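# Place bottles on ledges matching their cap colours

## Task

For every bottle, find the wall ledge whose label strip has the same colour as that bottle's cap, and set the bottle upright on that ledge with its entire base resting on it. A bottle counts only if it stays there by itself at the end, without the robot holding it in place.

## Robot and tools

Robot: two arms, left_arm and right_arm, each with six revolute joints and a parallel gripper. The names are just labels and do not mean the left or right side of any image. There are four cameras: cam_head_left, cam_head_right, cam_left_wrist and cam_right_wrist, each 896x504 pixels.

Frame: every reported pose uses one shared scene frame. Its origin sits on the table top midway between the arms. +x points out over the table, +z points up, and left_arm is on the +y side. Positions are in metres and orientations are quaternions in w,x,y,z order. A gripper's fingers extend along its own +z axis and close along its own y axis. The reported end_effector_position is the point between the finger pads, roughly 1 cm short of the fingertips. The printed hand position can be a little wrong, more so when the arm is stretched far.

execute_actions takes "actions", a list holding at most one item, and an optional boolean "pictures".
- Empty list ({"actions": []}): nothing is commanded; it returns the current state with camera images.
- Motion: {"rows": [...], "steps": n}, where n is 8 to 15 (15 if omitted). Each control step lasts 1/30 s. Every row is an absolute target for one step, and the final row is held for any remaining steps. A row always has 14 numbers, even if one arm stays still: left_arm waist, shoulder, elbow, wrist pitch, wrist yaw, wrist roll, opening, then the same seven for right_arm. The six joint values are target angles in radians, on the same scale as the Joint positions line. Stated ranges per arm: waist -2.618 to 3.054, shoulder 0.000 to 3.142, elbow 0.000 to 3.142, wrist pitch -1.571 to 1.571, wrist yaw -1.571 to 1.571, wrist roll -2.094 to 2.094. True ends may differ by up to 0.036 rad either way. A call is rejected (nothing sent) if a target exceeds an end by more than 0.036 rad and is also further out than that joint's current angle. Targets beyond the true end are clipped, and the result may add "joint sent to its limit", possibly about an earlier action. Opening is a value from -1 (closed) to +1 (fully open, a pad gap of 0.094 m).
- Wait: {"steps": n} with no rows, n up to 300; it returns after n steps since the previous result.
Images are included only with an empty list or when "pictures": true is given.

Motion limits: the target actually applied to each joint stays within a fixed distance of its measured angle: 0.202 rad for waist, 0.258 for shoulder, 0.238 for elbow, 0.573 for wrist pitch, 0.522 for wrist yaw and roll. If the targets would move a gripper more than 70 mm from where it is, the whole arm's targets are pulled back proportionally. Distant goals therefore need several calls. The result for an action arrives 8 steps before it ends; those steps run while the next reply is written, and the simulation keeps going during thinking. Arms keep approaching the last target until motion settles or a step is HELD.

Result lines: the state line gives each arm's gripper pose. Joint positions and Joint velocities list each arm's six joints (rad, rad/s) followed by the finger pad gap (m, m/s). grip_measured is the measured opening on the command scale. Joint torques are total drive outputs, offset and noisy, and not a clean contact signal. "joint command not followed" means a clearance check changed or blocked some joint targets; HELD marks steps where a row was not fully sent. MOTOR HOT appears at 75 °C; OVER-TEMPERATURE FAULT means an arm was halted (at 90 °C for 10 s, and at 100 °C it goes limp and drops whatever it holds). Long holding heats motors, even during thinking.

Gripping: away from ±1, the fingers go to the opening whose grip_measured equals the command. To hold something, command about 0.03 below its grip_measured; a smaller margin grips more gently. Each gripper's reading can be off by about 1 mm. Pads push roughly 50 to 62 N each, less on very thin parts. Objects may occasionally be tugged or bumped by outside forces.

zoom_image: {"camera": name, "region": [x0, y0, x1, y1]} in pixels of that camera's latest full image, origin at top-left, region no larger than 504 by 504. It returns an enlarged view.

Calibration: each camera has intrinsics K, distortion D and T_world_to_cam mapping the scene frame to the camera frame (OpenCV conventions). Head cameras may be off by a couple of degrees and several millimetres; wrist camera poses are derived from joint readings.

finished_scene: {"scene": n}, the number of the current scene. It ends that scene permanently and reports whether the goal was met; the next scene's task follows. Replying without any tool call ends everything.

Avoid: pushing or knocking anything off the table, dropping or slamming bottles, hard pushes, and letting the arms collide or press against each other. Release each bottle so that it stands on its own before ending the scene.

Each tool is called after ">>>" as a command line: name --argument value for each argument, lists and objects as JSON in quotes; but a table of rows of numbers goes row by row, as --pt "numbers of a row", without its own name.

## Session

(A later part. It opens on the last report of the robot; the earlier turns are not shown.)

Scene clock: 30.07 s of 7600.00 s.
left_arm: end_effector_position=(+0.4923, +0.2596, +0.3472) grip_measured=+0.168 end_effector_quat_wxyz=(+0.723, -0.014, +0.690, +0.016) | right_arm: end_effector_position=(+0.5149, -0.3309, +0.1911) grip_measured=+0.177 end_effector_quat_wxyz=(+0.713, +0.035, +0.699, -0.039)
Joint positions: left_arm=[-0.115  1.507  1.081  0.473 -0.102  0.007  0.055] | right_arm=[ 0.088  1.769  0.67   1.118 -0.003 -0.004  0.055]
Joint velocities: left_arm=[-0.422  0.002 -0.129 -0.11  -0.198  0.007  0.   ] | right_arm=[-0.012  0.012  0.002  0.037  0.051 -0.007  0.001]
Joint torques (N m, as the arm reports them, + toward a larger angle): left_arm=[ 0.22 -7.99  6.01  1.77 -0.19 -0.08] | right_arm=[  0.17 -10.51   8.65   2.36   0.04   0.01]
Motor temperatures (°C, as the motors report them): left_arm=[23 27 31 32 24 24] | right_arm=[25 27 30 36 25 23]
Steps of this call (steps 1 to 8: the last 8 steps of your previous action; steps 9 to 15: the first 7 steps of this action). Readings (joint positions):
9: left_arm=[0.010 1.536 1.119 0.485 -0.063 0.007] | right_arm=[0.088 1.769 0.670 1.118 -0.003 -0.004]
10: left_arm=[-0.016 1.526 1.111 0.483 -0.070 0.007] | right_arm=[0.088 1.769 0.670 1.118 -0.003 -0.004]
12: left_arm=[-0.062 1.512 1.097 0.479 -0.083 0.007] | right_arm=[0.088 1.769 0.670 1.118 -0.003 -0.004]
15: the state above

>>> execute_actions --actions '[{"rows": [[-0.152,1.48,1.08,0.487,-0.154,0,0.13,0.089,1.736,0.69,1.162,0,0,0.14],[-0.155,1.49,1.09,0.489,-0.157,0,0.13,0.089,1.736,0.68,1.165,0,0,0.14],[-0.1605,1.497,1.1,0.49,-0.161,0,0.13,0.089,1.736,0.67,1.168,0,0,0.14],[-0.168,1.5,1.101,0.4916,-0.166,0,0.13,0.089,1.736,0.662,1.168,0,0,0.14],[-0.177,1.501,1.103,0.4936,-0.171,0,0.13,0.089,1.7355,0.6593,1.168,0,0,0.14],[-0.1886,1.504,1.107,0.496,-0.1775,0,0.13,0.089,1.734,0.6574,1.1685,0,0,0.14],[-0.2017,1.51,1.112,0.5,-0.184,0,0.13,0.089,1.7313,0.6541,1.169,0,0,0.14],[-0.2166,1.517,1.119,0.504,-0.192,0,0.13,0.089,1.7276,0.6495,1.17,0,0,0.14],[-0.2331,1.527,1.1275,0.509,-0.2,0,0.13,0.089,1.7229,0.6437,1.171,0,0,0.14],[-0.2512,1.5385,1.137,0.5146,-0.209,0,0.13,0.089,1.7171,0.6368,1.1725,0,0,0.14],[-0.2706,1.552,1.148,0.521,-0.218,0,0.13,0.089,1.7105,0.6287,1.174,0,0,0.14],[-0.2913,1.567,1.16,0.5275,-0.227,0,0.13,0.089,1.7028,0.6195,1.1755,0,0,0.14],[-0.313,1.584,1.173,0.535,-0.237,0,0.13,0.089,1.6943,0.6094,1.177,0,0,0.14],[-0.3356,1.603,1.187,0.5425,-0.247,0,0.13,0.089,1.6848,0.5983,1.179,0,0,0.14]], "steps": 14}]'

>>> execute_actions --actions '[{"rows": [[-0.3589,1.6226,1.2025,0.5506,-0.257,0,0.13,0.089,1.6746,0.5865,1.1804,0,0,0.14],[-0.3828,1.644,1.218,0.559,-0.2675,0,0.13,0.089,1.6636,0.5739,1.182,0,0,0.14],[-0.407,1.666,1.235,0.568,-0.278,0,0.13,0.089,1.6519,0.5608,1.1835,0,0,0.14],[-0.4315,1.689,1.252,0.577,-0.288,0,0.13,0.089,1.6395,0.5471,1.185,0,0,0.14],[-0.456,1.713,1.269,0.586,-0.298,0,0.13,0.089,1.6266,0.5331,1.186,0,0,0.14],[-0.4802,1.7376,1.287,0.595,-0.308,0,0.13,0.089,1.6133,0.5188,1.187,0,0,0.14],[-0.5041,1.762,1.305,0.604,-0.317,0,0.13,0.089,1.5996,0.5043,1.188,0,0,0.14],[-0.5274,1.7875,1.323,0.613,-0.326,0,0.13,0.089,1.5856,0.4898,1.1885,0,0,0.14],[-0.55,1.8126,1.3406,0.622,-0.335,0,0.13,0.089,1.5714,0.4753,1.189,0,0,0.14],[-0.5718,1.837,1.358,0.631,-0.343,0,0.13,0.089,1.5571,0.461,1.189,0,0,0.14],[-0.5924,1.862,1.375,0.639,-0.3506,0,0.13,0.089,1.543,0.4469,1.189,0,0,0.14],[-0.6118,1.886,1.3916,0.6475,-0.3575,0,0.13,0.089,1.5289,0.4332,1.1886,0,0,0.14],[-0.6299,1.909,1.4075,0.655,-0.364,0,0.13,0.089,1.5152,0.4201,1.188,0,0,0.14]], "steps": 13}]'

>>> execute_actions --actions '[{"rows": [[-0.6464,1.931,1.4226,0.6625,-0.369,0,0.13,0.089,1.5019,0.4074,1.1875,0,0,0.14],[-0.6613,1.952,1.437,0.669,-0.374,0,0.13,0.089,1.4891,0.3955,1.187,0,0,0.14],[-0.6744,1.972,1.45,0.675,-0.378,0,0.13,0.089,1.477,0.3843,1.186,0,0,0.14],[-0.6857,1.991,1.462,0.681,-0.381,0,0.13,0.089,1.4656,0.3739,1.185,0,0,0.14],[-0.6951,2.008,1.473,0.686,-0.383,0,0.13,0.089,1.4551,0.3644,1.184,0,0,0.14],[-0.7025,2.023,1.4825,0.69,-0.3846,0,0.13,0.089,1.4455,0.3559,1.183,0,0,0.14],[-0.7077,2.0365,1.491,0.694,-0.385,0,0.13,0.089,1.4371,0.3484,1.182,0,0,0.14],[-0.7109,2.048,1.4976,0.696,-0.385,0,0.13,0.089,1.4297,0.3419,1.181,0,0,0.14],[-0.712,2.0576,1.503,0.698,-0.385,0,0.13,0.089,1.4237,0.3366,1.1804,0,0,0.14],[-0.712,2.065,1.507,0.6996,-0.385,0,0.13,0.089,1.4189,0.3324,1.18,0,0,0.14],[-0.712,2.0706,1.509,0.7,-0.385,0,0.13,0.089,1.4154,0.3294,1.1794,0,0,0.14],[-0.712,2.074,1.51,0.7,-0.385,0,0.13,0.089,1.4133,0.3276,1.179,0,0,0.14],[-0.712,2.075,1.51,0.7,-0.385,0,0.13,0.089,1.4126,0.327,1.179,0,0,0.14]], "steps": 13}]'

>>> execute_actions --actions '[{"steps": 18}]' --pictures true

Scene clock: 34.53 s of 7600.00 s.
left_arm: end_effector_position=(+0.4908, +0.2476, +0.3366) grip_measured=+0.168 end_effector_quat_wxyz=(+0.713, -0.017, +0.701, +0.021) | right_arm: end_effector_position=(+0.5149, -0.3309, +0.1911) grip_measured=+0.177 end_effector_quat_wxyz=(+0.713, +0.035, +0.699, -0.039)
Joint positions: left_arm=[-0.16   1.507  1.069  0.455 -0.158  0.007  0.055] | right_arm=[ 0.088  1.769  0.67   1.118 -0.003 -0.004  0.055]
Joint velocities: left_arm=[-0.164  0.007 -0.002 -0.022 -0.183 -0.007 -0.001] | right_arm=[-0.017 -0.007  0.017  0.037  0.022 -0.007  0.   ]
Joint torques (N m, as the arm reports them, + toward a larger angle): left_arm=[-1.22 -5.48  8.91  1.95  0.1  -0.06] | right_arm=[  0.14 -10.51   4.97   2.45   0.02   0.  ]
Motor temperatures (°C, as the motors report them): left_arm=[23 27 31 32 24 24] | right_arm=[25 28 31 37 25 23]
Steps of this call (steps 1 to 8: the last 8 steps of your previous action; steps 9 to 30: the robot went on to your last target; steps 31 to 90: nothing new was sent; then 1.27 s passed at rest; steps 91 to 96: the first 6 steps of this action). Readings (joint positions):
91: left_arm=[-0.151 1.507 1.069 0.455 -0.142 0.007] | right_arm=[0.088 1.769 0.670 1.118 -0.003 -0.004]
92: left_arm=[-0.151 1.507 1.069 0.455 -0.143 0.007] | right_arm=[0.088 1.769 0.670 1.118 -0.003 -0.004]
94: left_arm=[-0.151 1.507 1.069 0.455 -0.148 0.007] | right_arm=[0.088 1.769 0.670 1.118 -0.003 -0.004]
96: the state above

Scene clock: 34.97 s of 7600.00 s.
left_arm: end_effector_position=(+0.5124, +0.1305, +0.3291) grip_measured=+0.168 end_effector_quat_wxyz=(+0.715, +0.033, +0.698, -0.033) | right_arm: end_effector_position=(+0.4893, -0.3281, +0.1891) grip_measured=+0.177 end_effector_quat_wxyz=(+0.709, +0.036, +0.703, -0.039)
Joint positions: left_arm=[-0.405  1.673  1.2    0.498 -0.255  0.007  0.055] | right_arm=[ 0.088  1.684  0.566  1.128 -0.003 -0.004  0.055]
Joint velocities: left_arm=[-0.672  0.686  0.501  0.256 -0.286  0.022  0.   ] | right_arm=[-0.002 -0.359 -0.388  0.11   0.022 -0.022 -0.001]
Joint torques (N m, as the arm reports them, + toward a larger angle): left_arm=[-0.69 -6.65  8.79  2.08  0.01 -0.1 ] | right_arm=[ 0.17 -9.76  5.16  2.47  0.02 -0.01]
Motor temperatures (°C, as the motors report them): left_arm=[23 27 31 33 24 24] | right_arm=[25 28 31 37 25 23]
Steps of this call (steps 1 to 8: the last 8 steps of your previous action; steps 9 to 13: the first 5 steps of this action). Readings (joint positions):
9: left_arm=[-0.310 1.587 1.137 0.473 -0.220 0.007] | right_arm=[0.088 1.729 0.615 1.123 -0.003 -0.004]
10: left_arm=[-0.333 1.607 1.152 0.478 -0.228 0.007] | right_arm=[0.088 1.719 0.604 1.124 -0.003 -0.004]
12: left_arm=[-0.381 1.650 1.184 0.491 -0.246 0.007] | right_arm=[0.088 1.697 0.579 1.126 -0.003 -0.004]
13: the state above

Scene clock: 35.40 s of 7600.00 s.
left_arm: end_effector_position=(+0.5197, -0.0299, +0.2816) grip_measured=+0.168 end_effector_quat_wxyz=(+0.707, +0.095, +0.694, -0.096) | right_arm: end_effector_position=(+0.4433, -0.3231, +0.1939) grip_measured=+0.177 end_effector_quat_wxyz=(+0.714, +0.035, +0.698, -0.039)
Joint positions: left_arm=[-0.677  1.986  1.41   0.596 -0.35   0.007  0.055] | right_arm=[ 0.088  1.507  0.392  1.137 -0.003 -0.004  0.055]
Joint velocities: left_arm=[-0.379  0.574  0.344  0.168 -0.081 -0.066 -0.001] | right_arm=[-0.007 -0.335 -0.291  0.007 -0.051  0.022  0.001]
Joint torques (N m, as the arm reports them, + toward a larger angle): left_arm=[ 0.32 -9.88  8.83  2.13 -0.16 -0.07] | right_arm=[ 0.18 -7.61  5.24  2.4   0.03  0.  ]
Motor temperatures (°C, as the motors report them): left_arm=[23 27 31 33 24 24] | right_arm=[25 28 31 37 25 23]
Steps of this call (steps 1 to 8: the last 8 steps of your previous action; steps 9 to 13: the first 5 steps of this action). Readings (joint positions):
9: left_arm=[-0.612 1.899 1.355 0.569 -0.329 0.007] | right_arm=[0.088 1.558 0.439 1.137 -0.003 -0.004]
10: left_arm=[-0.631 1.922 1.370 0.577 -0.335 0.007] | right_arm=[0.088 1.545 0.426 1.137 -0.003 -0.004]
12: left_arm=[-0.663 1.966 1.398 0.590 -0.345 0.007] | right_arm=[0.088 1.519 0.402 1.137 -0.003 -0.004]
13: the state above

Scene clock: 36.00 s of 7600.00 s.
left_arm: end_effector_position=(+0.5242, -0.0582, +0.2541) grip_measured=+0.168 end_effector_quat_wxyz=(+0.702, +0.102, +0.697, -0.099) | right_arm: end_effector_position=(+0.4288, -0.3215, +0.1952) grip_measured=+0.177 end_effector_quat_wxyz=(+0.716, +0.035, +0.696, -0.039)
Joint positions: left_arm=[-0.717  2.089  1.461  0.636 -0.376  0.007  0.055] | right_arm=[ 0.088  1.446  0.338  1.137 -0.003 -0.004  0.055]
Joint velocities: left_arm=[-0.012  0.007  0.002  0.081 -0.007 -0.022  0.002] | right_arm=[ 0.017 -0.002  0.007 -0.007 -0.037 -0.037 -0.001]
Joint torques (N m, as the arm reports them, + toward a larger angle): left_arm=[  0.25 -10.69   9.38   2.1   -0.1   -0.07] | right_arm=[ 0.2  -7.19  5.05  2.37  0.02  0.  ]
Motor temperatures (°C, as the motors report them): left_arm=[23 27 31 33 24 24] | right_arm=[25 28 31 37 25 23]
Kept back: nothing.
Steps of this call (steps 1 to 8: the last 8 steps of your previous action; steps 9 to 18: the robot went on to your last target). Readings (joint positions):
1: left_arm=[-0.689 2.005 1.421 0.602 -0.353 0.007] | right_arm=[0.088 1.496 0.381 1.137 -0.003 -0.004]
2: left_arm=[-0.699 2.022 1.430 0.607 -0.356 0.007] | right_arm=[0.088 1.486 0.372 1.137 -0.003 -0.004]
4: left_arm=[-0.712 2.051 1.446 0.614 -0.359 0.007] | right_arm=[0.088 1.468 0.357 1.137 -0.003 -0.004]
8: left_arm=[-0.717 2.084 1.460 0.622 -0.365 0.007] | right_arm=[0.088 1.449 0.340 1.137 -0.003 -0.004]
18: the state above
camera_calibration (this result's frames):
cam_left_wrist: T_world_to_cam=[[-0.281276, -0.944471, 0.169877, 0.04647], [-0.588445, 0.0299189, -0.807983, 0.536405], [0.758034, -0.32723, -0.564185, -0.188141], [0, 0, 0, 1]] pos_world=[0.471333, -0.0337244, 0.319366]
cam_right_wrist: T_world_to_cam=[[-0.0967449, -0.992763, -0.0711436, -0.267509], [-0.599587, 0.115185, -0.791978, 0.483811], [0.794441, -0.033963, -0.606391, -0.112896], [0, 0, 0, 1]] pos_world=[0.353895, -0.325135, 0.295677]

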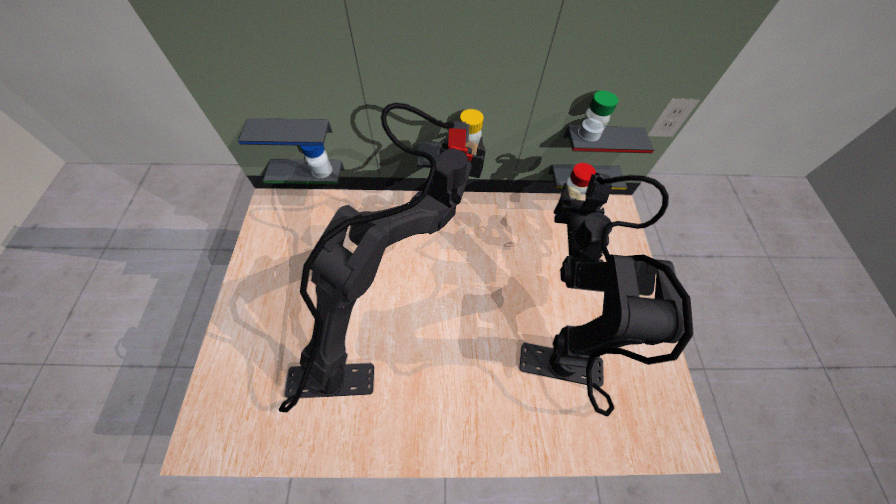

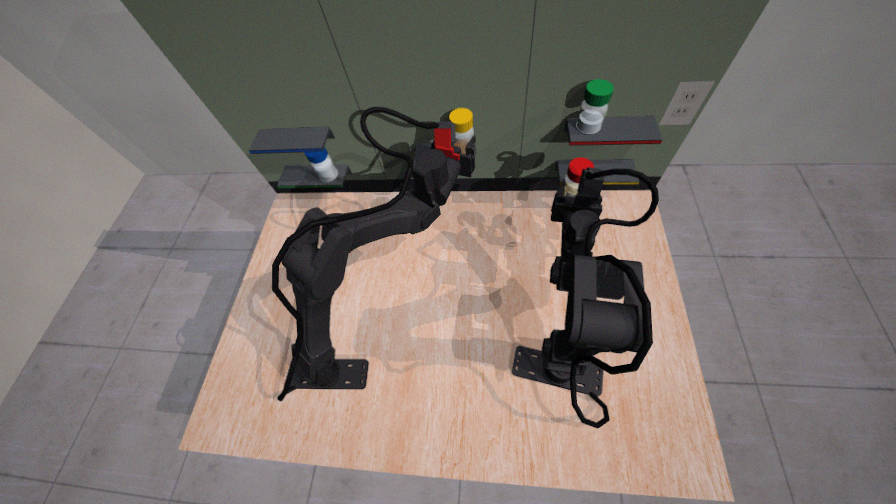

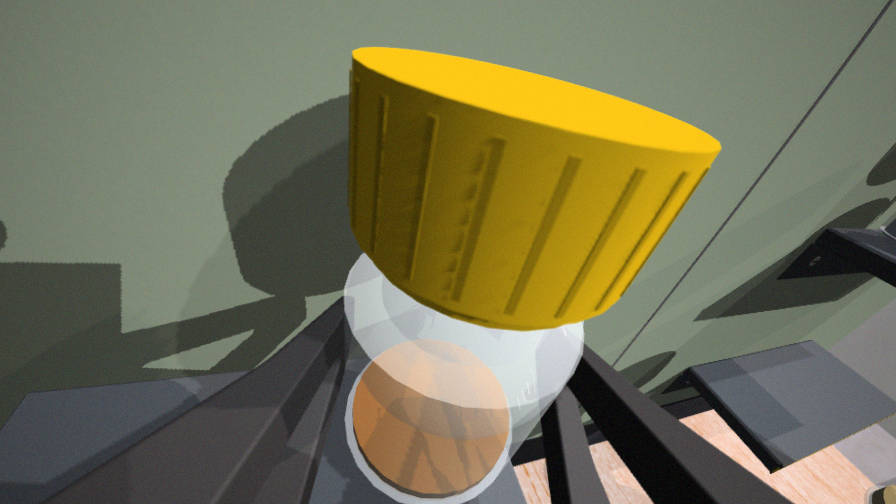

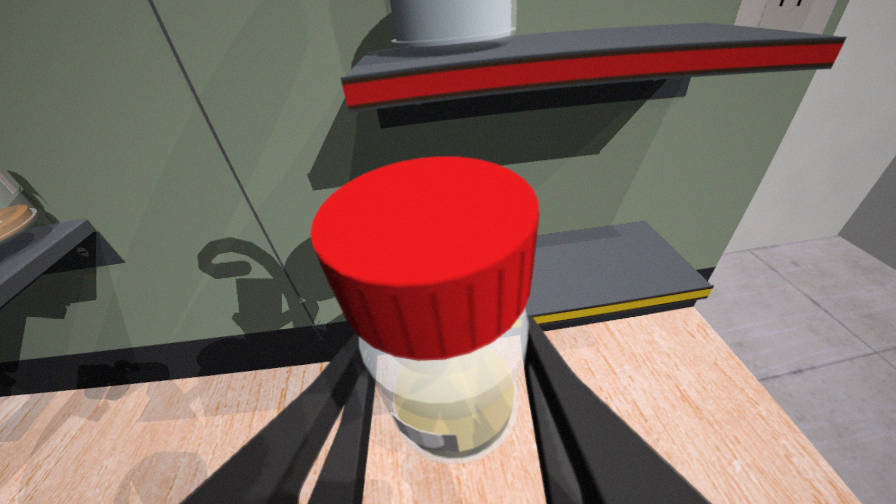

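>>> execute_actions --actions '[]'

Scene clock: 37.33 s of 7600.00 s.
left_arm: end_effector_position=(+0.5243, -0.0580, +0.2547) grip_measured=+0.168 end_effector_quat_wxyz=(+0.703, +0.101, +0.697, -0.099) | right_arm: end_effector_position=(+0.4288, -0.3215, +0.1952) grip_measured=+0.177 end_effector_quat_wxyz=(+0.716, +0.035, +0.696, -0.039)
Joint positions: left_arm=[-0.717  2.089  1.461  0.638 -0.377  0.007  0.055] | right_arm=[ 0.088  1.446  0.338  1.137 -0.003 -0.004  0.055]
Joint velocities: left_arm=[ 0.002  0.002 -0.032 -0.007 -0.022  0.037  0.   ] | right_arm=[ 0.027 -0.007  0.002  0.051 -0.037 -0.007  0.   ]
Joint torques (N m, as the arm reports them, + toward a larger angle): left_arm=[  0.27 -10.69   9.37   2.1   -0.09  -0.07] | right_arm=[ 0.16 -7.17  5.12  2.37  0.03  0.01]
Motor temperatures (°C, as the motors report them): left_arm=[23 28 31 33 24 24] | right_arm=[25 28 31 38 25 23]
Kept back: nothing.
Steps of this call (steps 1 to 15: the robot went on to your last target; steps 16 to 40: nothing new was sent). Readings (joint positions):
1: left_arm=[-0.717 2.089 1.461 0.637 -0.376 0.007] | right_arm=[0.088 1.446 0.338 1.137 -0.003 -0.004]
2: left_arm=[-0.717 2.089 1.461 0.637 -0.376 0.007] | right_arm=[0.088 1.446 0.338 1.137 -0.003 -0.004]
4: left_arm=[-0.717 2.089 1.461 0.638 -0.376 0.007] | right_arm=[0.088 1.446 0.338 1.137 -0.003 -0.004]
8: left_arm=[-0.717 2.089 1.461 0.638 -0.377 0.007] | right_arm=[0.088 1.446 0.338 1.137 -0.003 -0.004]
40: the state above
All arms were judged still, so your last target was given up. Only a new action makes them travel on or press farther. Fingers that are still opening or closing keep moving.
camera_calibration (this result's frames):
cam_left_wrist: T_world_to_cam=[[-0.280553, -0.944512, 0.170842, 0.0459386], [-0.586779, 0.0279148, -0.809266, 0.536276], [0.759592, -0.327289, -0.562051, -0.189125], [0, 0, 0, 1]] pos_world=[0.471221, -0.0334788, 0.319844]
cam_right_wrist: T_world_to_cam=[[-0.0967449, -0.992763, -0.0711436, -0.267509], [-0.599587, 0.115185, -0.791978, 0.483811], [0.794441, -0.033963, -0.606391, -0.112896], [0, 0, 0, 1]] pos_world=[0.353895, -0.325135, 0.295677]

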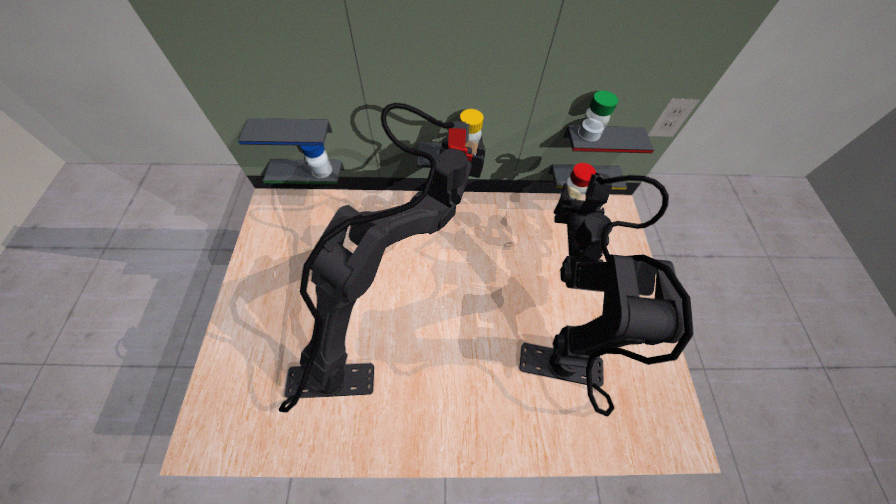

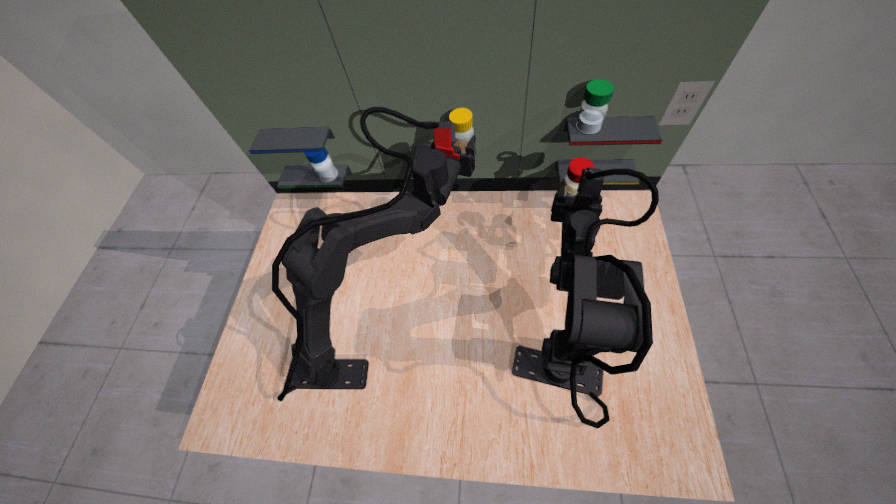

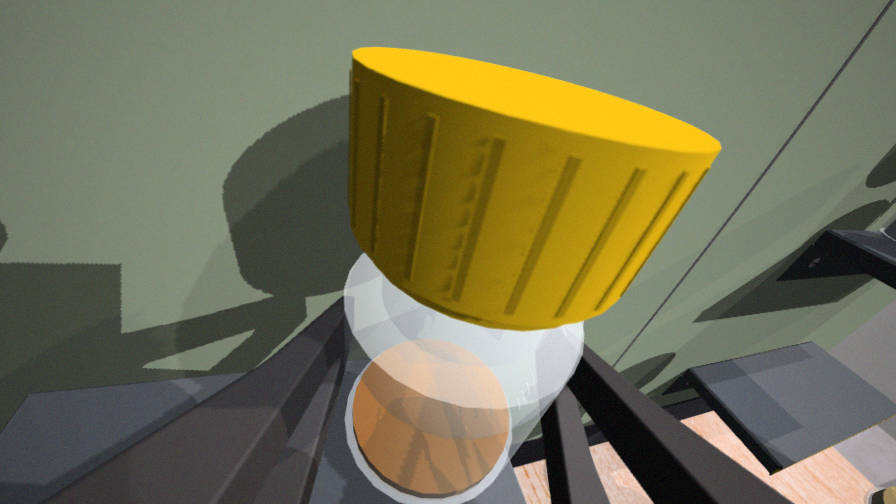

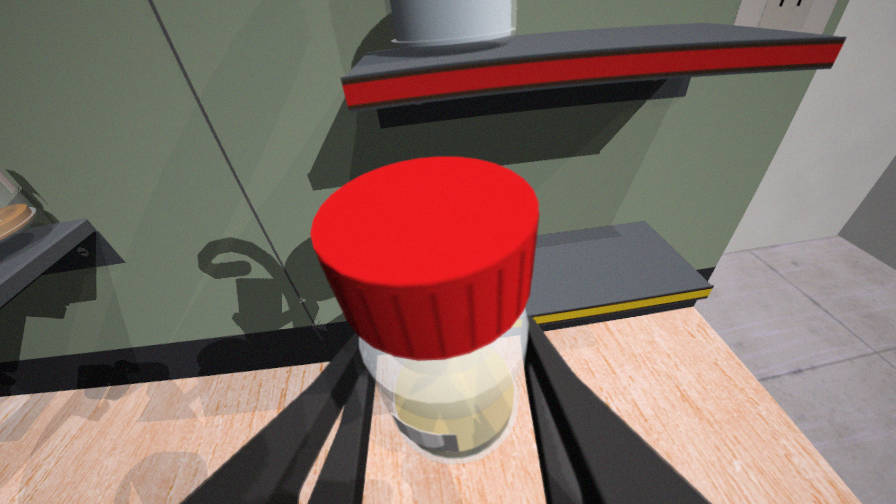

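>>> execute_actions --actions '[{"rows":[[-0.711,2.075,1.51,0.70,-0.385,0,0.13,0.0887,1.4118,0.3333,1.1775,0,0,0.14],[-0.710,2.075,1.51,0.70,-0.385,0,0.13,0.0876,1.4082,0.3442,1.1710,0,0,0.14],[-0.709,2.075,1.51,0.70,-0.385,0,0.13,0.0858,1.4024,0.3557,1.1617,0,0,0.14],[-0.7075,2.075,1.51,0.70,-0.385,0,0.13,0.0834,1.3942,0.3678,1.1494,0,0,0.14],[-0.706,2.075,1.51,0.70,-0.385,0,0.13,0.0803,1.3839,0.3806,1.1343,0,0,0.14],[-0.7045,2.075,1.51,0.70,-0.385,0,0.13,0.0765,1.3717,0.3941,1.1166,0,0,0.14],[-0.703,2.075,1.51,0.70,-0.385,0,0.13,0.0721,1.3576,0.3984,1.0982,0,0,0.14],[-0.7015,2.075,1.51,0.70,-0.385,0,0.13,0.0671,1.3418,0.4035,1.0772,0,0,0.14],[-0.700,2.075,1.51,0.70,-0.385,0,0.13,0.0616,1.3246,0.4096,1.0540,0,0,0.14],[-0.699,2.075,1.51,0.70,-0.385,0,0.13,0.0555,1.3062,0.4166,1.0286,0,0,0.14],[-0.698,2.075,1.51,0.70,-0.385,0,0.13,0.0489,1.2869,0.4247,1.0012,0,0,0.14],[-0.697,2.075,1.51,0.70,-0.385,0,0.13,0.0418,1.2669,0.4340,0.9719,0,0,0.14],[-0.696,2.075,1.51,0.70,-0.385,0,0.13,0.0343,1.2465,0.4445,0.9410,0,0,0.14],[-0.6955,2.075,1.51,0.70,-0.385,0,0.13,0.0265,1.2259,0.4563,0.9086,0,0,0.14],[-0.695,2.075,1.51,0.70,-0.385,0,0.13,0.0183,1.2056,0.4696,0.8751,0,0,0.14]],"steps":15}]'

>>> execute_actions --actions '[{"rows":[[-0.695,2.075,1.506,0.70,-0.385,0,0.13,0.0099,1.1858,0.4844,0.8404,0,0,0.14],[-0.695,2.075,1.502,0.70,-0.385,0,0.13,0.0012,1.1667,0.5007,0.8050,0,0,0.14],[-0.695,2.075,1.498,0.70,-0.385,0,0.13,-0.0076,1.1487,0.5187,0.7690,0,0,0.14],[-0.695,2.075,1.494,0.70,-0.385,0,0.13,-0.0165,1.1320,0.5385,0.7325,0,0,0.14],[-0.695,2.075,1.490,0.70,-0.385,0,0.13,-0.0255,1.1170,0.5600,0.6960,0,0,0.14],[-0.695,2.075,1.486,0.70,-0.385,0,0.13,-0.0345,1.1038,0.5834,0.6595,0,0,0.14],[-0.695,2.075,1.482,0.70,-0.385,0,0.13,-0.0434,1.0928,0.6086,0.6231,0,0,0.14],[-0.695,2.075,1.478,0.70,-0.385,0,0.13,-0.0522,1.0841,0.6357,0.5873,0,0,0.14],[-0.695,2.075,1.474,0.70,-0.385,0,0.13,-0.0609,1.0778,0.6648,0.5520,0,0,0.14],[-0.695,2.075,1.470,0.70,-0.385,0,0.13,-0.0693,1.0743,0.6958,0.5175,0,0,0.14],[-0.695,2.075,1.467,0.70,-0.385,0,0.13,-0.0775,1.0736,0.7287,0.4840,0,0,0.14],[-0.695,2.075,1.464,0.70,-0.385,0,0.13,-0.0853,1.0789,0.7634,0.4515,0,0,0.14],[-0.695,2.075,1.461,0.70,-0.385,0,0.13,-0.0928,1.0882,0.7999,0.4203,0,0,0.14],[-0.695,2.075,1.458,0.70,-0.385,0,0.13,-0.0999,1.1006,0.8381,0.3904,0,0,0.14],[-0.695,2.075,1.455,0.70,-0.385,0,0.13,-0.1065,1.1160,0.8780,0.3620,0,0,0.14]],"steps":15}]'

>>> execute_actions --actions '[{"rows":[[-0.695,2.075,1.454,0.70,-0.385,0,0.13,-0.1126,1.1335,0.9061,0.3474,0,0,0.14],[-0.695,2.075,1.453,0.70,-0.385,0,0.13,-0.1181,1.1509,0.9326,0.3353,0,0,0.14],[-0.695,2.075,1.452,0.70,-0.385,0,0.13,-0.1231,1.1692,0.9577,0.3255,0,0,0.14],[-0.695,2.075,1.451,0.70,-0.385,0,0.13,-0.1275,1.1874,0.9811,0.3183,0,0,0.14],[-0.695,2.075,1.450,0.70,-0.385,0,0.13,-0.1313,1.2043,1.0029,0.3134,0,0,0.14],[-0.695,2.075,1.449,0.70,-0.385,0,0.13,-0.1344,1.2219,1.0231,0.3108,0,0,0.14],[-0.695,2.075,1.448,0.70,-0.385,0,0.13,-0.1368,1.2401,1.0417,0.3134,0,0,0.14],[-0.695,2.075,1.447,0.70,-0.385,0,0.13,-0.1386,1.2588,1.0587,0.3191,0,0,0.14],[-0.695,2.075,1.446,0.70,-0.385,0,0.13,-0.1397,1.2779,1.0741,0.3268,0,0,0.14],[-0.695,2.075,1.445,0.70,-0.385,0,0.13,-0.140,1.2973,1.0880,0.3363,0,0,0.14],[-0.695,2.075,1.4445,0.70,-0.385,0,0.13,-0.140,1.3167,1.1004,0.3473,0,0,0.14],[-0.695,2.075,1.444,0.70,-0.385,0,0.13,-0.140,1.3363,1.1115,0.3608,0,0,0.14],[-0.695,2.075,1.4435,0.70,-0.385,0,0.13,-0.140,1.3557,1.1211,0.3706,0,0,0.14],[-0.695,2.075,1.443,0.70,-0.385,0,0.13,-0.140,1.3750,1.1296,0.3814,0,0,0.14],[-0.695,2.075,1.4425,0.70,-0.385,0,0.13,-0.140,1.3939,1.1369,0.3930,0,0,0.14]],"steps":15}]'

>>> execute_actions --actions '[{"rows":[[-0.695,2.075,1.442,0.70,-0.385,0,0.13,-0.140,1.4122,1.1431,0.4051,0,0,0.14],[-0.695,2.075,1.4415,0.70,-0.385,0,0.13,-0.140,1.4300,1.1484,0.4176,0,0,0.14],[-0.695,2.075,1.441,0.70,-0.385,0,0.13,-0.140,1.4471,1.1528,0.4303,0,0,0.14],[-0.695,2.075,1.4405,0.70,-0.385,0,0.13,-0.140,1.4633,1.1564,0.4429,0,0,0.14],[-0.695,2.075,1.440,0.70,-0.385,0,0.13,-0.140,1.4785,1.1593,0.4552,0,0,0.14],[-0.695,2.075,1.4395,0.70,-0.385,0,0.13,-0.140,1.4925,1.1616,0.4671,0,0,0.14],[-0.695,2.075,1.439,0.70,-0.385,0,0.13,-0.140,1.5052,1.1635,0.4781,0,0,0.14],[-0.695,2.075,1.4385,0.70,-0.385,0,0.13,-0.140,1.5167,1.1649,0.4884,0,0,0.14],[-0.695,2.075,1.438,0.70,-0.385,0,0.13,-0.140,1.5268,1.1659,0.4977,0,0,0.14],[-0.695,2.075,1.4375,0.70,-0.385,0,0.13,-0.140,1.5354,1.1667,0.5057,0,0,0.14],[-0.695,2.075,1.437,0.70,-0.385,0,0.13,-0.140,1.5425,1.1672,0.5125,0,0,0.14],[-0.695,2.075,1.4365,0.70,-0.385,0,0.13,-0.140,1.5481,1.1676,0.5179,0,0,0.14],[-0.695,2.075,1.436,0.70,-0.385,0,0.13,-0.140,1.5520,1.1678,0.5218,0,0,0.14],[-0.695,2.075,1.4355,0.70,-0.385,0,0.13,-0.140,1.5543,1.168,0.5241,0,0,0.14],[-0.695,2.075,1.435,0.70,-0.385,0,0.13,-0.140,1.555,1.168,0.525,0,0,0.14]],"steps":15}]'

>>> execute_actions --actions '[{"steps":16}]' --pictures true

Scene clock: 45.00 s of 7600.00 s.
left_arm: end_effector_position=(+0.5245, -0.0576, +0.2547) grip_measured=+0.168 end_effector_quat_wxyz=(+0.703, +0.101, +0.697, -0.099) | right_arm: end_effector_position=(+0.4279, -0.3214, +0.1998) grip_measured=+0.177 end_effector_quat_wxyz=(+0.716, +0.035, +0.696, -0.039)
Joint positions: left_arm=[-0.716  2.089  1.461  0.638 -0.377  0.007  0.055] | right_arm=[ 0.088  1.417  0.344  1.101 -0.003 -0.004  0.055]
Joint velocities: left_arm=[ 0.002 -0.012 -0.002  0.022 -0.051 -0.066  0.   ] | right_arm=[-0.032 -0.305  0.159 -0.374  0.022  0.037 -0.001]
Joint torques (N m, as the arm reports them, + toward a larger angle): left_arm=[  0.78 -10.7    9.38   2.1   -0.1   -0.07] | right_arm=[-1.26 -7.67 10.25  2.55  0.01  0.  ]
Motor temperatures (°C, as the motors report them): left_arm=[23 30 33 34 24 24] | right_arm=[25 28 30 39 25 23]
Steps of this call (steps 1 to 90: nothing new was sent; then 4.43 s passed at rest; steps 91 to 97: the first 7 steps of this action). Readings (joint positions):
91: left_arm=[-0.717 2.089 1.461 0.638 -0.377 0.007] | right_arm=[0.088 1.446 0.338 1.137 -0.003 -0.004]
92: left_arm=[-0.717 2.089 1.461 0.638 -0.377 0.007] | right_arm=[0.088 1.446 0.338 1.137 -0.003 -0.004]
94: left_arm=[-0.717 2.089 1.461 0.638 -0.377 0.007] | right_arm=[0.088 1.442 0.338 1.132 -0.003 -0.004]
97: the state above

Scene clock: 45.50 s of 7600.00 s.
left_arm: end_effector_position=(+0.5295, -0.0493, +0.2547) grip_measured=+0.168 end_effector_quat_wxyz=(+0.704, +0.095, +0.697, -0.093) | right_arm: end_effector_position=(+0.4169, -0.3616, +0.2939) grip_measured=+0.177 end_effector_quat_wxyz=(+0.741, +0.068, +0.663, -0.080)
Joint positions: left_arm=[-0.701  2.089  1.461  0.638 -0.378  0.007  0.055] | right_arm=[-0.017  1.149  0.529  0.732 -0.003 -0.004  0.055]
Joint velocities: left_arm=[ 0.002  0.022 -0.002  0.11   0.066 -0.051  0.   ] | right_arm=[-0.256 -0.379  0.667 -0.989 -0.022  0.007  0.001]
Joint torques (N m, as the arm reports them, + toward a larger angle): left_arm=[  0.42 -10.68   7.44   2.1   -0.06  -0.07] | right_arm=[-0.91 -5.98 11.18  2.34  0.    0.01]
Motor temperatures (°C, as the motors report them): left_arm=[23 30 33 34 24 24] | right_arm=[25 28 30 39 25 23]
Steps of this call (steps 1 to 8: the last 8 steps of your previous action; steps 9 to 15: the first 7 steps of this action). Readings (joint positions):
9: left_arm=[-0.702 2.089 1.461 0.638 -0.377 0.007] | right_arm=[0.035 1.254 0.422 0.922 -0.003 -0.004]
10: left_arm=[-0.701 2.089 1.461 0.638 -0.378 0.007] | right_arm=[0.027 1.234 0.437 0.894 -0.003 -0.004]
12: left_arm=[-0.701 2.089 1.461 0.638 -0.378 0.007] | right_arm=[0.010 1.196 0.468 0.832 -0.003 -0.004]
15: the state above

Scene clock: 46.00 s of 7600.00 s.
left_arm: end_effector_position=(+0.5295, -0.0493, +0.2547) grip_measured=+0.168 end_effector_quat_wxyz=(+0.704, +0.095, +0.697, -0.093) | right_arm: end_effector_position=(+0.4324, -0.4096, +0.4063) grip_measured=+0.177 end_effector_quat_wxyz=(+0.746, +0.101, +0.648, -0.120)
Joint positions: left_arm=[-0.701  2.089  1.461  0.638 -0.378  0.007  0.055] | right_arm=[-0.121  1.192  0.981  0.351 -0.002 -0.004  0.055]
Joint velocities: left_arm=[-0.017  0.017 -0.007  0.081 -0.022  0.007 -0.   ] | right_arm=[-0.081  0.51   0.569 -0.198 -0.037 -0.037  0.   ]
Joint torques (N m, as the arm reports them, + toward a larger angle): left_arm=[  0.33 -10.68   5.09   2.1   -0.07  -0.07] | right_arm=[-0.85 -3.   10.34  1.9   0.02  0.  ]
Motor temperatures (°C, as the motors report them): left_arm=[23 30 33 34 24 24] | right_arm=[25 28 30 39 25 23]
Steps of this call (steps 1 to 8: the last 8 steps of your previous action; steps 9 to 15: the first 7 steps of this action). Readings (joint positions):
9: left_arm=[-0.701 2.089 1.461 0.638 -0.378 0.007] | right_arm=[-0.091 1.114 0.809 0.430 -0.003 -0.004]
10: left_arm=[-0.701 2.089 1.461 0.638 -0.378 0.007] | right_arm=[-0.097 1.120 0.844 0.409 -0.002 -0.004]
12: left_arm=[-0.701 2.089 1.461 0.638 -0.378 0.007] | right_arm=[-0.109 1.143 0.908 0.380 -0.002 -0.004]
15: the state above

Scene clock: 46.50 s of 7600.00 s.
left_arm: end_effector_position=(+0.5282, -0.0483, +0.2478) grip_measured=+0.168 end_effector_quat_wxyz=(+0.700, +0.097, +0.701, -0.091) | right_arm: end_effector_position=(+0.5034, -0.4371, +0.3523) grip_measured=+0.177 end_effector_quat_wxyz=(+0.702, +0.111, +0.693, -0.116)
Joint positions: left_arm=[-0.701  2.089  1.444  0.643 -0.378  0.007  0.055] | right_arm=[-0.129  1.487  1.117  0.384 -0.002 -0.004  0.055]
Joint velocities: left_arm=[ 0.007  0.007 -0.022 -0.022 -0.051 -0.007 -0.   ] | right_arm=[-0.022  0.418  0.066  0.242  0.066 -0.022  0.001]
Joint torques (N m, as the arm reports them, + toward a larger angle): left_arm=[  0.34 -10.61   5.59   2.05  -0.08  -0.07] | right_arm=[-0.96 -7.74 11.96  2.53  0.01  0.  ]
Motor temperatures (°C, as the motors report them): left_arm=[23 31 33 34 24 24] | right_arm=[25 28 30 39 25 23]
Steps of this call (steps 1 to 8: the last 8 steps of your previous action; steps 9 to 15: the first 7 steps of this action). Readings (joint positions):
9: left_arm=[-0.701 2.089 1.445 0.643 -0.378 0.007] | right_arm=[-0.129 1.381 1.091 0.339 -0.002 -0.004]
10: left_arm=[-0.701 2.089 1.444 0.643 -0.378 0.007] | right_arm=[-0.129 1.401 1.098 0.344 -0.002 -0.004]
12: left_arm=[-0.701 2.089 1.444 0.643 -0.378 0.007] | right_arm=[-0.129 1.438 1.108 0.358 -0.002 -0.004]
15: the state above

Scene clock: 47.03 s of 7600.00 s.
left_arm: end_effector_position=(+0.5282, -0.0483, +0.2478) grip_measured=+0.168 end_effector_quat_wxyz=(+0.700, +0.097, +0.701, -0.091) | right_arm: end_effector_position=(+0.5195, -0.4426, +0.3395) grip_measured=+0.177 end_effector_quat_wxyz=(+0.708, +0.111, +0.688, -0.117)
Joint positions: left_arm=[-0.701  2.089  1.444  0.643 -0.378  0.007  0.055] | right_arm=[-0.129  1.563  1.122  0.47  -0.002 -0.004  0.055]
Joint velocities: left_arm=[ 0.022 -0.017  0.002  0.007  0.022 -0.037 -0.001] | right_arm=[-0.007 -0.007  0.002  0.037 -0.066 -0.051 -0.002]
Joint torques (N m, as the arm reports them, + toward a larger angle): left_arm=[  0.35 -10.66   5.32   2.06  -0.08  -0.07] | right_arm=[-0.91 -8.39 12.13  2.43  0.   -0.01]
Motor temperatures (°C, as the motors report them): left_arm=[23 31 33 34 24 24] | right_arm=[25 28 31 39 25 23]
Kept back: nothing.
Steps of this call (steps 1 to 8: the last 8 steps of your previous action; steps 9 to 16: the robot went on to your last target). Readings (joint positions):
1: left_arm=[-0.701 2.089 1.444 0.643 -0.378 0.007] | right_arm=[-0.129 1.502 1.119 0.393 -0.002 -0.004]
2: left_arm=[-0.701 2.089 1.444 0.643 -0.378 0.007] | right_arm=[-0.129 1.514 1.120 0.403 -0.002 -0.004]
4: left_arm=[-0.701 2.089 1.444 0.643 -0.378 0.007] | right_arm=[-0.129 1.536 1.122 0.419 -0.002 -0.004]
8: left_arm=[-0.701 2.089 1.444 0.643 -0.378 0.007] | right_arm=[-0.129 1.561 1.122 0.444 -0.002 -0.004]
16: the state above
camera_calibration (this result's frames):
cam_left_wrist: T_world_to_cam=[[-0.262602, -0.950463, 0.166315, 0.0487518], [-0.595288, 0.023932, -0.803156, 0.535542], [0.75939, -0.309916, -0.572084, -0.189373], [0, 0, 0, 1]] pos_world=[0.475412, -0.0251694, 0.313679]
cam_right_wrist: T_world_to_cam=[[-0.308617, -0.948491, -0.0715569, -0.238826], [-0.560518, 0.242127, -0.791956, 0.702309], [0.768489, -0.204302, -0.60637, -0.163551], [0, 0, 0, 1]] pos_world=[0.445638, -0.429986, 0.439936]

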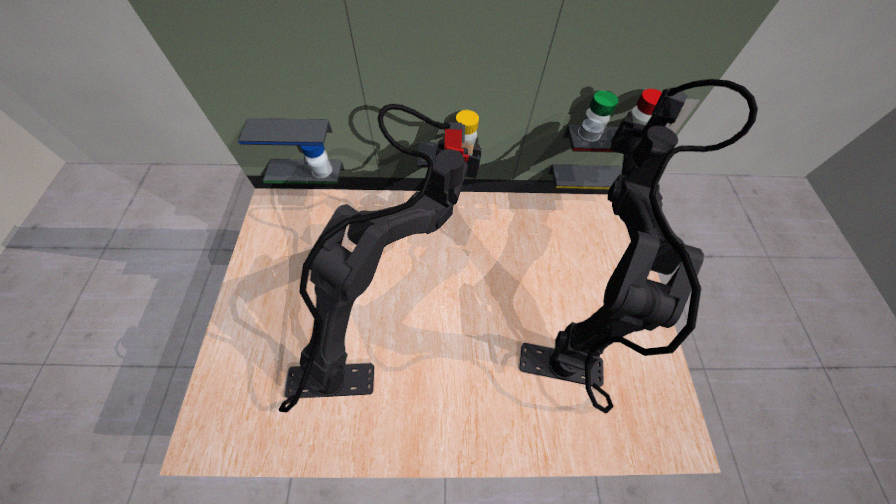

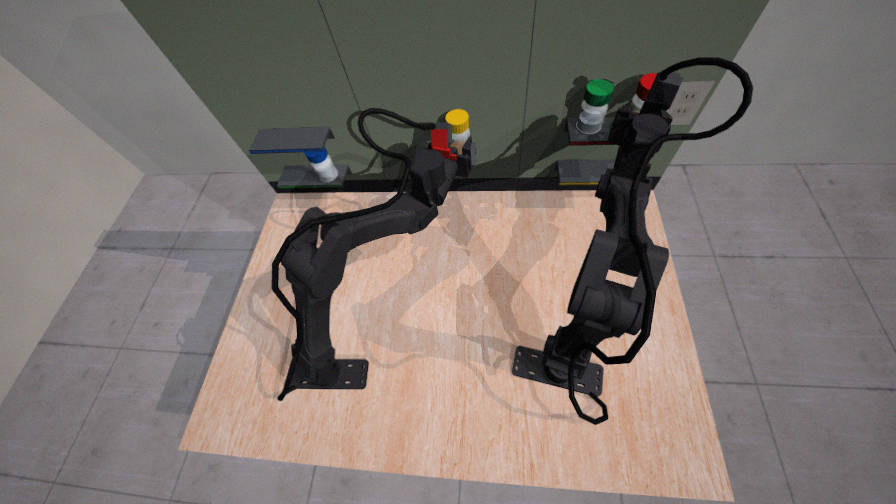

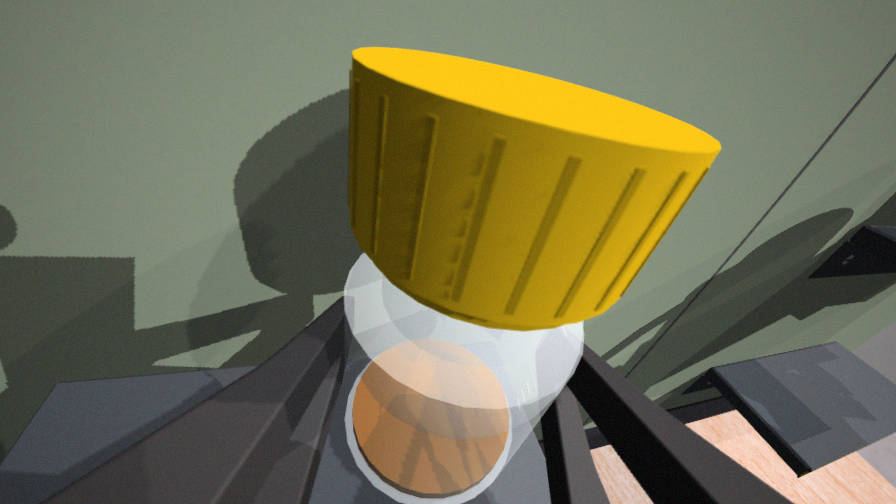

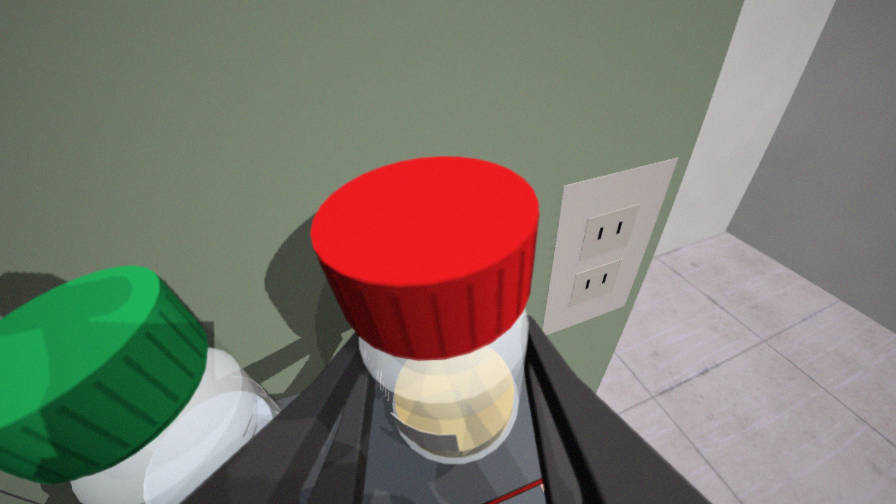

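>>> execute_actions --actions '[{"rows":[[-0.695,2.075,1.4345,0.70,-0.385,0,0.13,-0.140,1.555,1.163,0.525,0,0,0.14],[-0.695,2.075,1.434,0.70,-0.385,0,0.13,-0.140,1.555,1.158,0.525,0,0,0.14],[-0.695,2.075,1.4335,0.70,-0.385,0,0.13,-0.140,1.555,1.153,0.525,0,0,0.14],[-0.695,2.075,1.433,0.70,-0.385,0,0.13,-0.140,1.555,1.148,0.525,0,0,0.14],[-0.695,2.075,1.4325,0.70,-0.385,0,0.13,-0.140,1.555,1.143,0.525,0,0,0.14],[-0.695,2.075,1.432,0.70,-0.385,0,0.13,-0.140,1.555,1.138,0.525,0,0,0.14],[-0.695,2.075,1.4315,0.70,-0.385,0,0.13,-0.140,1.555,1.133,0.525,0,0,0.14],[-0.695,2.075,1.431,0.70,-0.385,0,0.13,-0.140,1.555,1.129,0.525,0,0,0.14],[-0.695,2.075,1.4305,0.70,-0.385,0,0.13,-0.140,1.555,1.125,0.525,0,0,0.14],[-0.695,2.075,1.430,0.70,-0.385,0,0.13,-0.140,1.555,1.122,0.525,0,0,0.14],[-0.695,2.075,1.4295,0.70,-0.385,0,0.13,-0.140,1.555,1.119,0.525,0,0,0.14],[-0.695,2.075,1.429,0.70,-0.385,0,0.13,-0.140,1.555,1.117,0.525,0,0,0.14],[-0.695,2.075,1.4285,0.70,-0.385,0,0.13,-0.140,1.555,1.115,0.525,0,0,0.14],[-0.695,2.075,1.428,0.70,-0.385,0,0.13,-0.140,1.555,1.1135,0.525,0,0,0.14],[-0.695,2.075,1.4275,0.70,-0.385,0,0.13,-0.140,1.555,1.112,0.525,0,0,0.14]],"steps":15}]'

>>> execute_actions --actions '[{"rows":[[-0.695,2.075,1.4275,0.70,-0.385,0,0.13,-0.140,1.555,1.1105,0.525,0,0,0.14],[-0.695,2.075,1.4275,0.70,-0.385,0,0.13,-0.140,1.555,1.109,0.525,0,0,0.14],[-0.695,2.075,1.4275,0.70,-0.385,0,0.13,-0.140,1.555,1.1075,0.525,0,0,0.14],[-0.695,2.075,1.4275,0.70,-0.385,0,0.13,-0.140,1.555,1.106,0.525,0,0,0.14],[-0.695,2.075,1.4275,0.70,-0.385,0,0.13,-0.140,1.555,1.1045,0.525,0,0,0.14],[-0.695,2.075,1.4275,0.70,-0.385,0,0.13,-0.140,1.555,1.103,0.525,0,0,0.14],[-0.695,2.075,1.4275,0.70,-0.385,0,0.13,-0.140,1.555,1.1015,0.525,0,0,0.14],[-0.695,2.075,1.4275,0.70,-0.385,0,0.13,-0.140,1.555,1.100,0.525,0,0,0.14],[-0.695,2.075,1.4275,0.70,-0.385,0,0.13,-0.140,1.555,1.0985,0.525,0,0,0.14],[-0.695,2.075,1.4275,0.70,-0.385,0,0.13,-0.140,1.555,1.097,0.525,0,0,0.14],[-0.695,2.075,1.4275,0.70,-0.385,0,0.13,-0.140,1.555,1.0955,0.525,0,0,0.14],[-0.695,2.075,1.4275,0.70,-0.385,0,0.13,-0.140,1.555,1.094,0.525,0,0,0.14],[-0.695,2.075,1.4275,0.70,-0.385,0,0.13,-0.140,1.555,1.0925,0.525,0,0,0.14],[-0.695,2.075,1.4275,0.70,-0.385,0,0.13,-0.140,1.555,1.091,0.525,0,0,0.14],[-0.695,2.075,1.4275,0.70,-0.385,0,0.13,-0.140,1.555,1.090,0.525,0,0,0.14]],"steps":15}]'

>>> execute_actions --actions '[{"steps":12}]'

Scene clock: 48.37 s of 7600.00 s.
left_arm: end_effector_position=(+0.5282, -0.0483, +0.2478) grip_measured=+0.168 end_effector_quat_wxyz=(+0.700, +0.097, +0.701, -0.091) | right_arm: end_effector_position=(+0.5195, -0.4425, +0.3407) grip_measured=+0.177 end_effector_quat_wxyz=(+0.709, +0.110, +0.686, -0.117)
Joint positions: left_arm=[-0.701  2.089  1.444  0.643 -0.378  0.007  0.055] | right_arm=[-0.129  1.563  1.122  0.475 -0.002 -0.004  0.055]
Joint velocities: left_arm=[-0.012 -0.022 -0.007 -0.037  0.007 -0.066  0.001] | right_arm=[ 0.012 -0.012 -0.007 -0.007  0.037 -0.037 -0.   ]
Joint torques (N m, as the arm reports them, + toward a larger angle): left_arm=[  0.35 -10.65   5.08   2.07  -0.08  -0.07] | right_arm=[-0.94 -8.35  8.96  2.46  0.02  0.  ]
Motor temperatures (°C, as the motors report them): left_arm=[23 31 32 35 24 24] | right_arm=[25 28 31 39 25 23]
Steps of this call (steps 1 to 15: the robot went on to your last target; steps 16 to 33: nothing new was sent; steps 34 to 40: the first 7 steps of this action). Readings (joint positions):
34: left_arm=[-0.701 2.089 1.444 0.643 -0.378 0.007] | right_arm=[-0.129 1.563 1.122 0.475 -0.002 -0.004]
35: left_arm=[-0.701 2.089 1.444 0.643 -0.378 0.007] | right_arm=[-0.129 1.563 1.122 0.475 -0.002 -0.004]
37: left_arm=[-0.701 2.089 1.444 0.643 -0.378 0.007] | right_arm=[-0.129 1.563 1.122 0.475 -0.002 -0.004]
40: the state above

Scene clock: 48.87 s of 7600.00 s.
left_arm: end_effector_position=(+0.5273, -0.0475, +0.2434) grip_measured=+0.168 end_effector_quat_wxyz=(+0.698, +0.098, +0.703, -0.090) | right_arm: end_effector_position=(+0.5193, -0.4425, +0.3395) grip_measured=+0.177 end_effector_quat_wxyz=(+0.709, +0.110, +0.686, -0.117)
Joint positions: left_arm=[-0.701  2.089  1.432  0.648 -0.378  0.007  0.055] | right_arm=[-0.129  1.563  1.118  0.479 -0.002 -0.004  0.055]
Joint velocities: left_arm=[-0.012 -0.022 -0.007  0.022 -0.022  0.007  0.001] | right_arm=[-0.007 -0.007 -0.11   0.139 -0.037  0.066  0.   ]
Joint torques (N m, as the arm reports them, + toward a larger angle): left_arm=[  0.34 -10.63   5.62   2.02  -0.08  -0.06] | right_arm=[-0.94 -8.35  7.    2.3   0.02  0.  ]
Motor temperatures (°C, as the motors report them): left_arm=[23 31 32 35 24 24] | right_arm=[25 28 31 39 25 23]
Steps of this call (steps 1 to 8: the last 8 steps of your previous action; steps 9 to 15: the first 7 steps of this action). Readings (joint positions):
9: left_arm=[-0.701 2.089 1.434 0.646 -0.378 0.007] | right_arm=[-0.129 1.563 1.122 0.475 -0.002 -0.004]
10: left_arm=[-0.701 2.089 1.432 0.647 -0.378 0.007] | right_arm=[-0.129 1.563 1.122 0.475 -0.002 -0.004]
12: left_arm=[-0.701 2.089 1.432 0.648 -0.378 0.007] | right_arm=[-0.129 1.563 1.122 0.475 -0.002 -0.004]
15: the state above

Scene clock: 49.27 s of 7600.00 s.
left_arm: end_effector_position=(+0.5273, -0.0475, +0.2434) grip_measured=+0.168 end_effector_quat_wxyz=(+0.698, +0.098, +0.703, -0.090) | right_arm: end_effector_position=(+0.5183, -0.4421, +0.3292) grip_measured=+0.177 end_effector_quat_wxyz=(+0.702, +0.111, +0.694, -0.116)
Joint positions: left_arm=[-0.701  2.089  1.432  0.648 -0.378  0.007  0.055] | right_arm=[-0.129  1.563  1.097  0.48  -0.002 -0.004  0.055]
Joint velocities: left_arm=[-0.012 -0.002 -0.017  0.022  0.007  0.037 -0.001] | right_arm=[-0.022 -0.007  0.007  0.037  0.037  0.007 -0.   ]
Joint torques (N m, as the arm reports them, + toward a larger angle): left_arm=[  0.34 -10.63   5.62   2.03  -0.08  -0.07] | right_arm=[-0.88 -8.35  7.42  2.41  0.01  0.  ]
Motor temperatures (°C, as the motors report them): left_arm=[23 31 32 35 24 24] | right_arm=[25 28 31 39 25 23]
Kept back: nothing.
Steps of this call (steps 1 to 8: the last 8 steps of your previous action; steps 9 to 12: the robot went on to your last target). Readings (joint positions):
1: left_arm=[-0.701 2.089 1.432 0.648 -0.378 0.007] | right_arm=[-0.129 1.563 1.115 0.480 -0.002 -0.004]
2: left_arm=[-0.701 2.089 1.432 0.648 -0.378 0.007] | right_arm=[-0.129 1.563 1.111 0.480 -0.002 -0.004]
4: left_arm=[-0.701 2.089 1.432 0.648 -0.378 0.007] | right_arm=[-0.129 1.563 1.105 0.480 -0.002 -0.004]
8: left_arm=[-0.701 2.089 1.432 0.648 -0.378 0.007] | right_arm=[-0.129 1.563 1.098 0.480 -0.002 -0.004]
12: the state above

>>> execute_actions --actions '[{"rows":[[-0.695,2.075,1.426,0.701,-0.385,0,0.13,-0.140,1.555,1.089,0.525,0,0,0.14],[-0.695,2.075,1.4245,0.702,-0.385,0,0.13,-0.140,1.555,1.088,0.525,0,0,0.14],[-0.695,2.075,1.423,0.703,-0.385,0,0.13,-0.140,1.555,1.087,0.525,0,0,0.14],[-0.695,2.075,1.422,0.704,-0.385,0,0.13,-0.140,1.555,1.086,0.525,0,0,0.14],[-0.695,2.075,1.421,0.705,-0.385,0,0.13,-0.140,1.555,1.085,0.525,0,0,0.14],[-0.695,2.075,1.420,0.706,-0.385,0,0.13,-0.140,1.555,1.084,0.525,0,0,0.14],[-0.695,2.075,1.419,0.707,-0.385,0,0.13,-0.140,1.555,1.083,0.525,0,0,0.14],[-0.695,2.075,1.418,0.708,-0.385,0,0.13,-0.140,1.555,1.082,0.525,0,0,0.14],[-0.695,2.075,1.4175,0.708,-0.385,0,0.13,-0.140,1.555,1.081,0.525,0,0,0.14],[-0.695,2.075,1.417,0.708,-0.385,0,0.13,-0.140,1.555,1.080,0.525,0,0,0.14],[-0.695,2.075,1.4165,0.708,-0.385,0,0.13,-0.140,1.555,1.079,0.525,0,0,0.14],[-0.695,2.075,1.416,0.708,-0.385,0,0.13,-0.140,1.555,1.0785,0.525,0,0,0.14],[-0.695,2.075,1.4155,0.708,-0.385,0,0.13,-0.140,1.555,1.078,0.525,0,0,0.14],[-0.695,2.075,1.415,0.708,-0.385,0,0.13,-0.140,1.555,1.0775,0.525,0,0,0.14],[-0.695,2.075,1.4145,0.708,-0.385,0,0.13,-0.140,1.555,1.077,0.525,0,0,0.14]],"steps":15}]'

>>> execute_actions --actions '[{"steps":16}]'

Scene clock: 110.50 s of 7600.00 s.
left_arm: end_effector_position=(+0.5273, -0.0475, +0.2434) grip_measured=+0.168 end_effector_quat_wxyz=(+0.698, +0.098, +0.703, -0.090) | right_arm: end_effector_position=(+0.5183, -0.4421, +0.3292) grip_measured=+0.177 end_effector_quat_wxyz=(+0.702, +0.111, +0.694, -0.116)
Joint positions: left_arm=[-0.701  2.089  1.432  0.648 -0.378  0.007  0.055] | right_arm=[-0.129  1.563  1.097  0.48  -0.002 -0.004  0.055]
Joint velocities: left_arm=[ 0.002 -0.002  0.007 -0.022  0.007 -0.051 -0.   ] | right_arm=[ 0.002 -0.007  0.012  0.022 -0.022  0.037 -0.   ]
Joint torques (N m, as the arm reports them, + toward a larger angle): left_arm=[  0.33 -10.6    5.04   2.09  -0.07  -0.07] | right_arm=[-0.9  -8.36  6.8   2.41  0.02 -0.01]
Motor temperatures (°C, as the motors report them): left_arm=[23 36 30 38 24 24] | right_arm=[25 30 31 44 25 23]
Steps of this call (steps 1 to 30: the robot went on to your last target; steps 31 to 90: nothing new was sent; then 58.00 s passed at rest; steps 91 to 97: the first 7 steps of this action). Readings (joint positions):
91: left_arm=[-0.701 2.089 1.432 0.648 -0.378 0.007] | right_arm=[-0.129 1.563 1.097 0.480 -0.002 -0.004]
92: left_arm=[-0.701 2.089 1.432 0.648 -0.378 0.007] | right_arm=[-0.129 1.563 1.097 0.480 -0.002 -0.004]
94: left_arm=[-0.701 2.089 1.432 0.648 -0.378 0.007] | right_arm=[-0.129 1.563 1.097 0.480 -0.002 -0.004]
97: the state above

Scene clock: 111.03 s of 7600.00 s.
left_arm: end_effector_position=(+0.5265, -0.0469, +0.2430) grip_measured=+0.168 end_effector_quat_wxyz=(+0.700, +0.097, +0.701, -0.091) | right_arm: end_effector_position=(+0.5177, -0.4419, +0.3249) grip_measured=+0.177 end_effector_quat_wxyz=(+0.700, +0.112, +0.696, -0.115)
Joint positions: left_arm=[-0.701  2.089  1.423  0.664 -0.378  0.006  0.055] | right_arm=[-0.129  1.563  1.085  0.485 -0.002 -0.004  0.055]
Joint velocities: left_arm=[ 0.002 -0.012  0.002 -0.007 -0.007  0.022  0.   ] | right_arm=[-0.012 -0.002 -0.027 -0.007 -0.022  0.037 -0.001]
Joint torques (N m, as the arm reports them, + toward a larger angle): left_arm=[  0.35 -10.61   5.28   1.94  -0.07  -0.06] | right_arm=[-0.9  -8.39  7.17  2.37  0.02  0.01]
Motor temperatures (°C, as the motors report them): left_arm=[23 36 30 38 24 24] | right_arm=[25 30 31 44 25 23]
Kept back: nothing.
Steps of this call (steps 1 to 8: the last 8 steps of your previous action; steps 9 to 16: the robot went on to your last target). Readings (joint positions):
1: left_arm=[-0.701 2.089 1.432 0.648 -0.378 0.007] | right_arm=[-0.129 1.563 1.097 0.480 -0.002 -0.004]
2: left_arm=[-0.701 2.089 1.432 0.648 -0.378 0.007] | right_arm=[-0.129 1.563 1.097 0.480 -0.002 -0.004]
4: left_arm=[-0.701 2.089 1.430 0.649 -0.378 0.007] | right_arm=[-0.129 1.563 1.097 0.480 -0.002 -0.004]
8: left_arm=[-0.701 2.089 1.424 0.661 -0.378 0.006] | right_arm=[-0.129 1.563 1.092 0.483 -0.002 -0.004]
16: the state above


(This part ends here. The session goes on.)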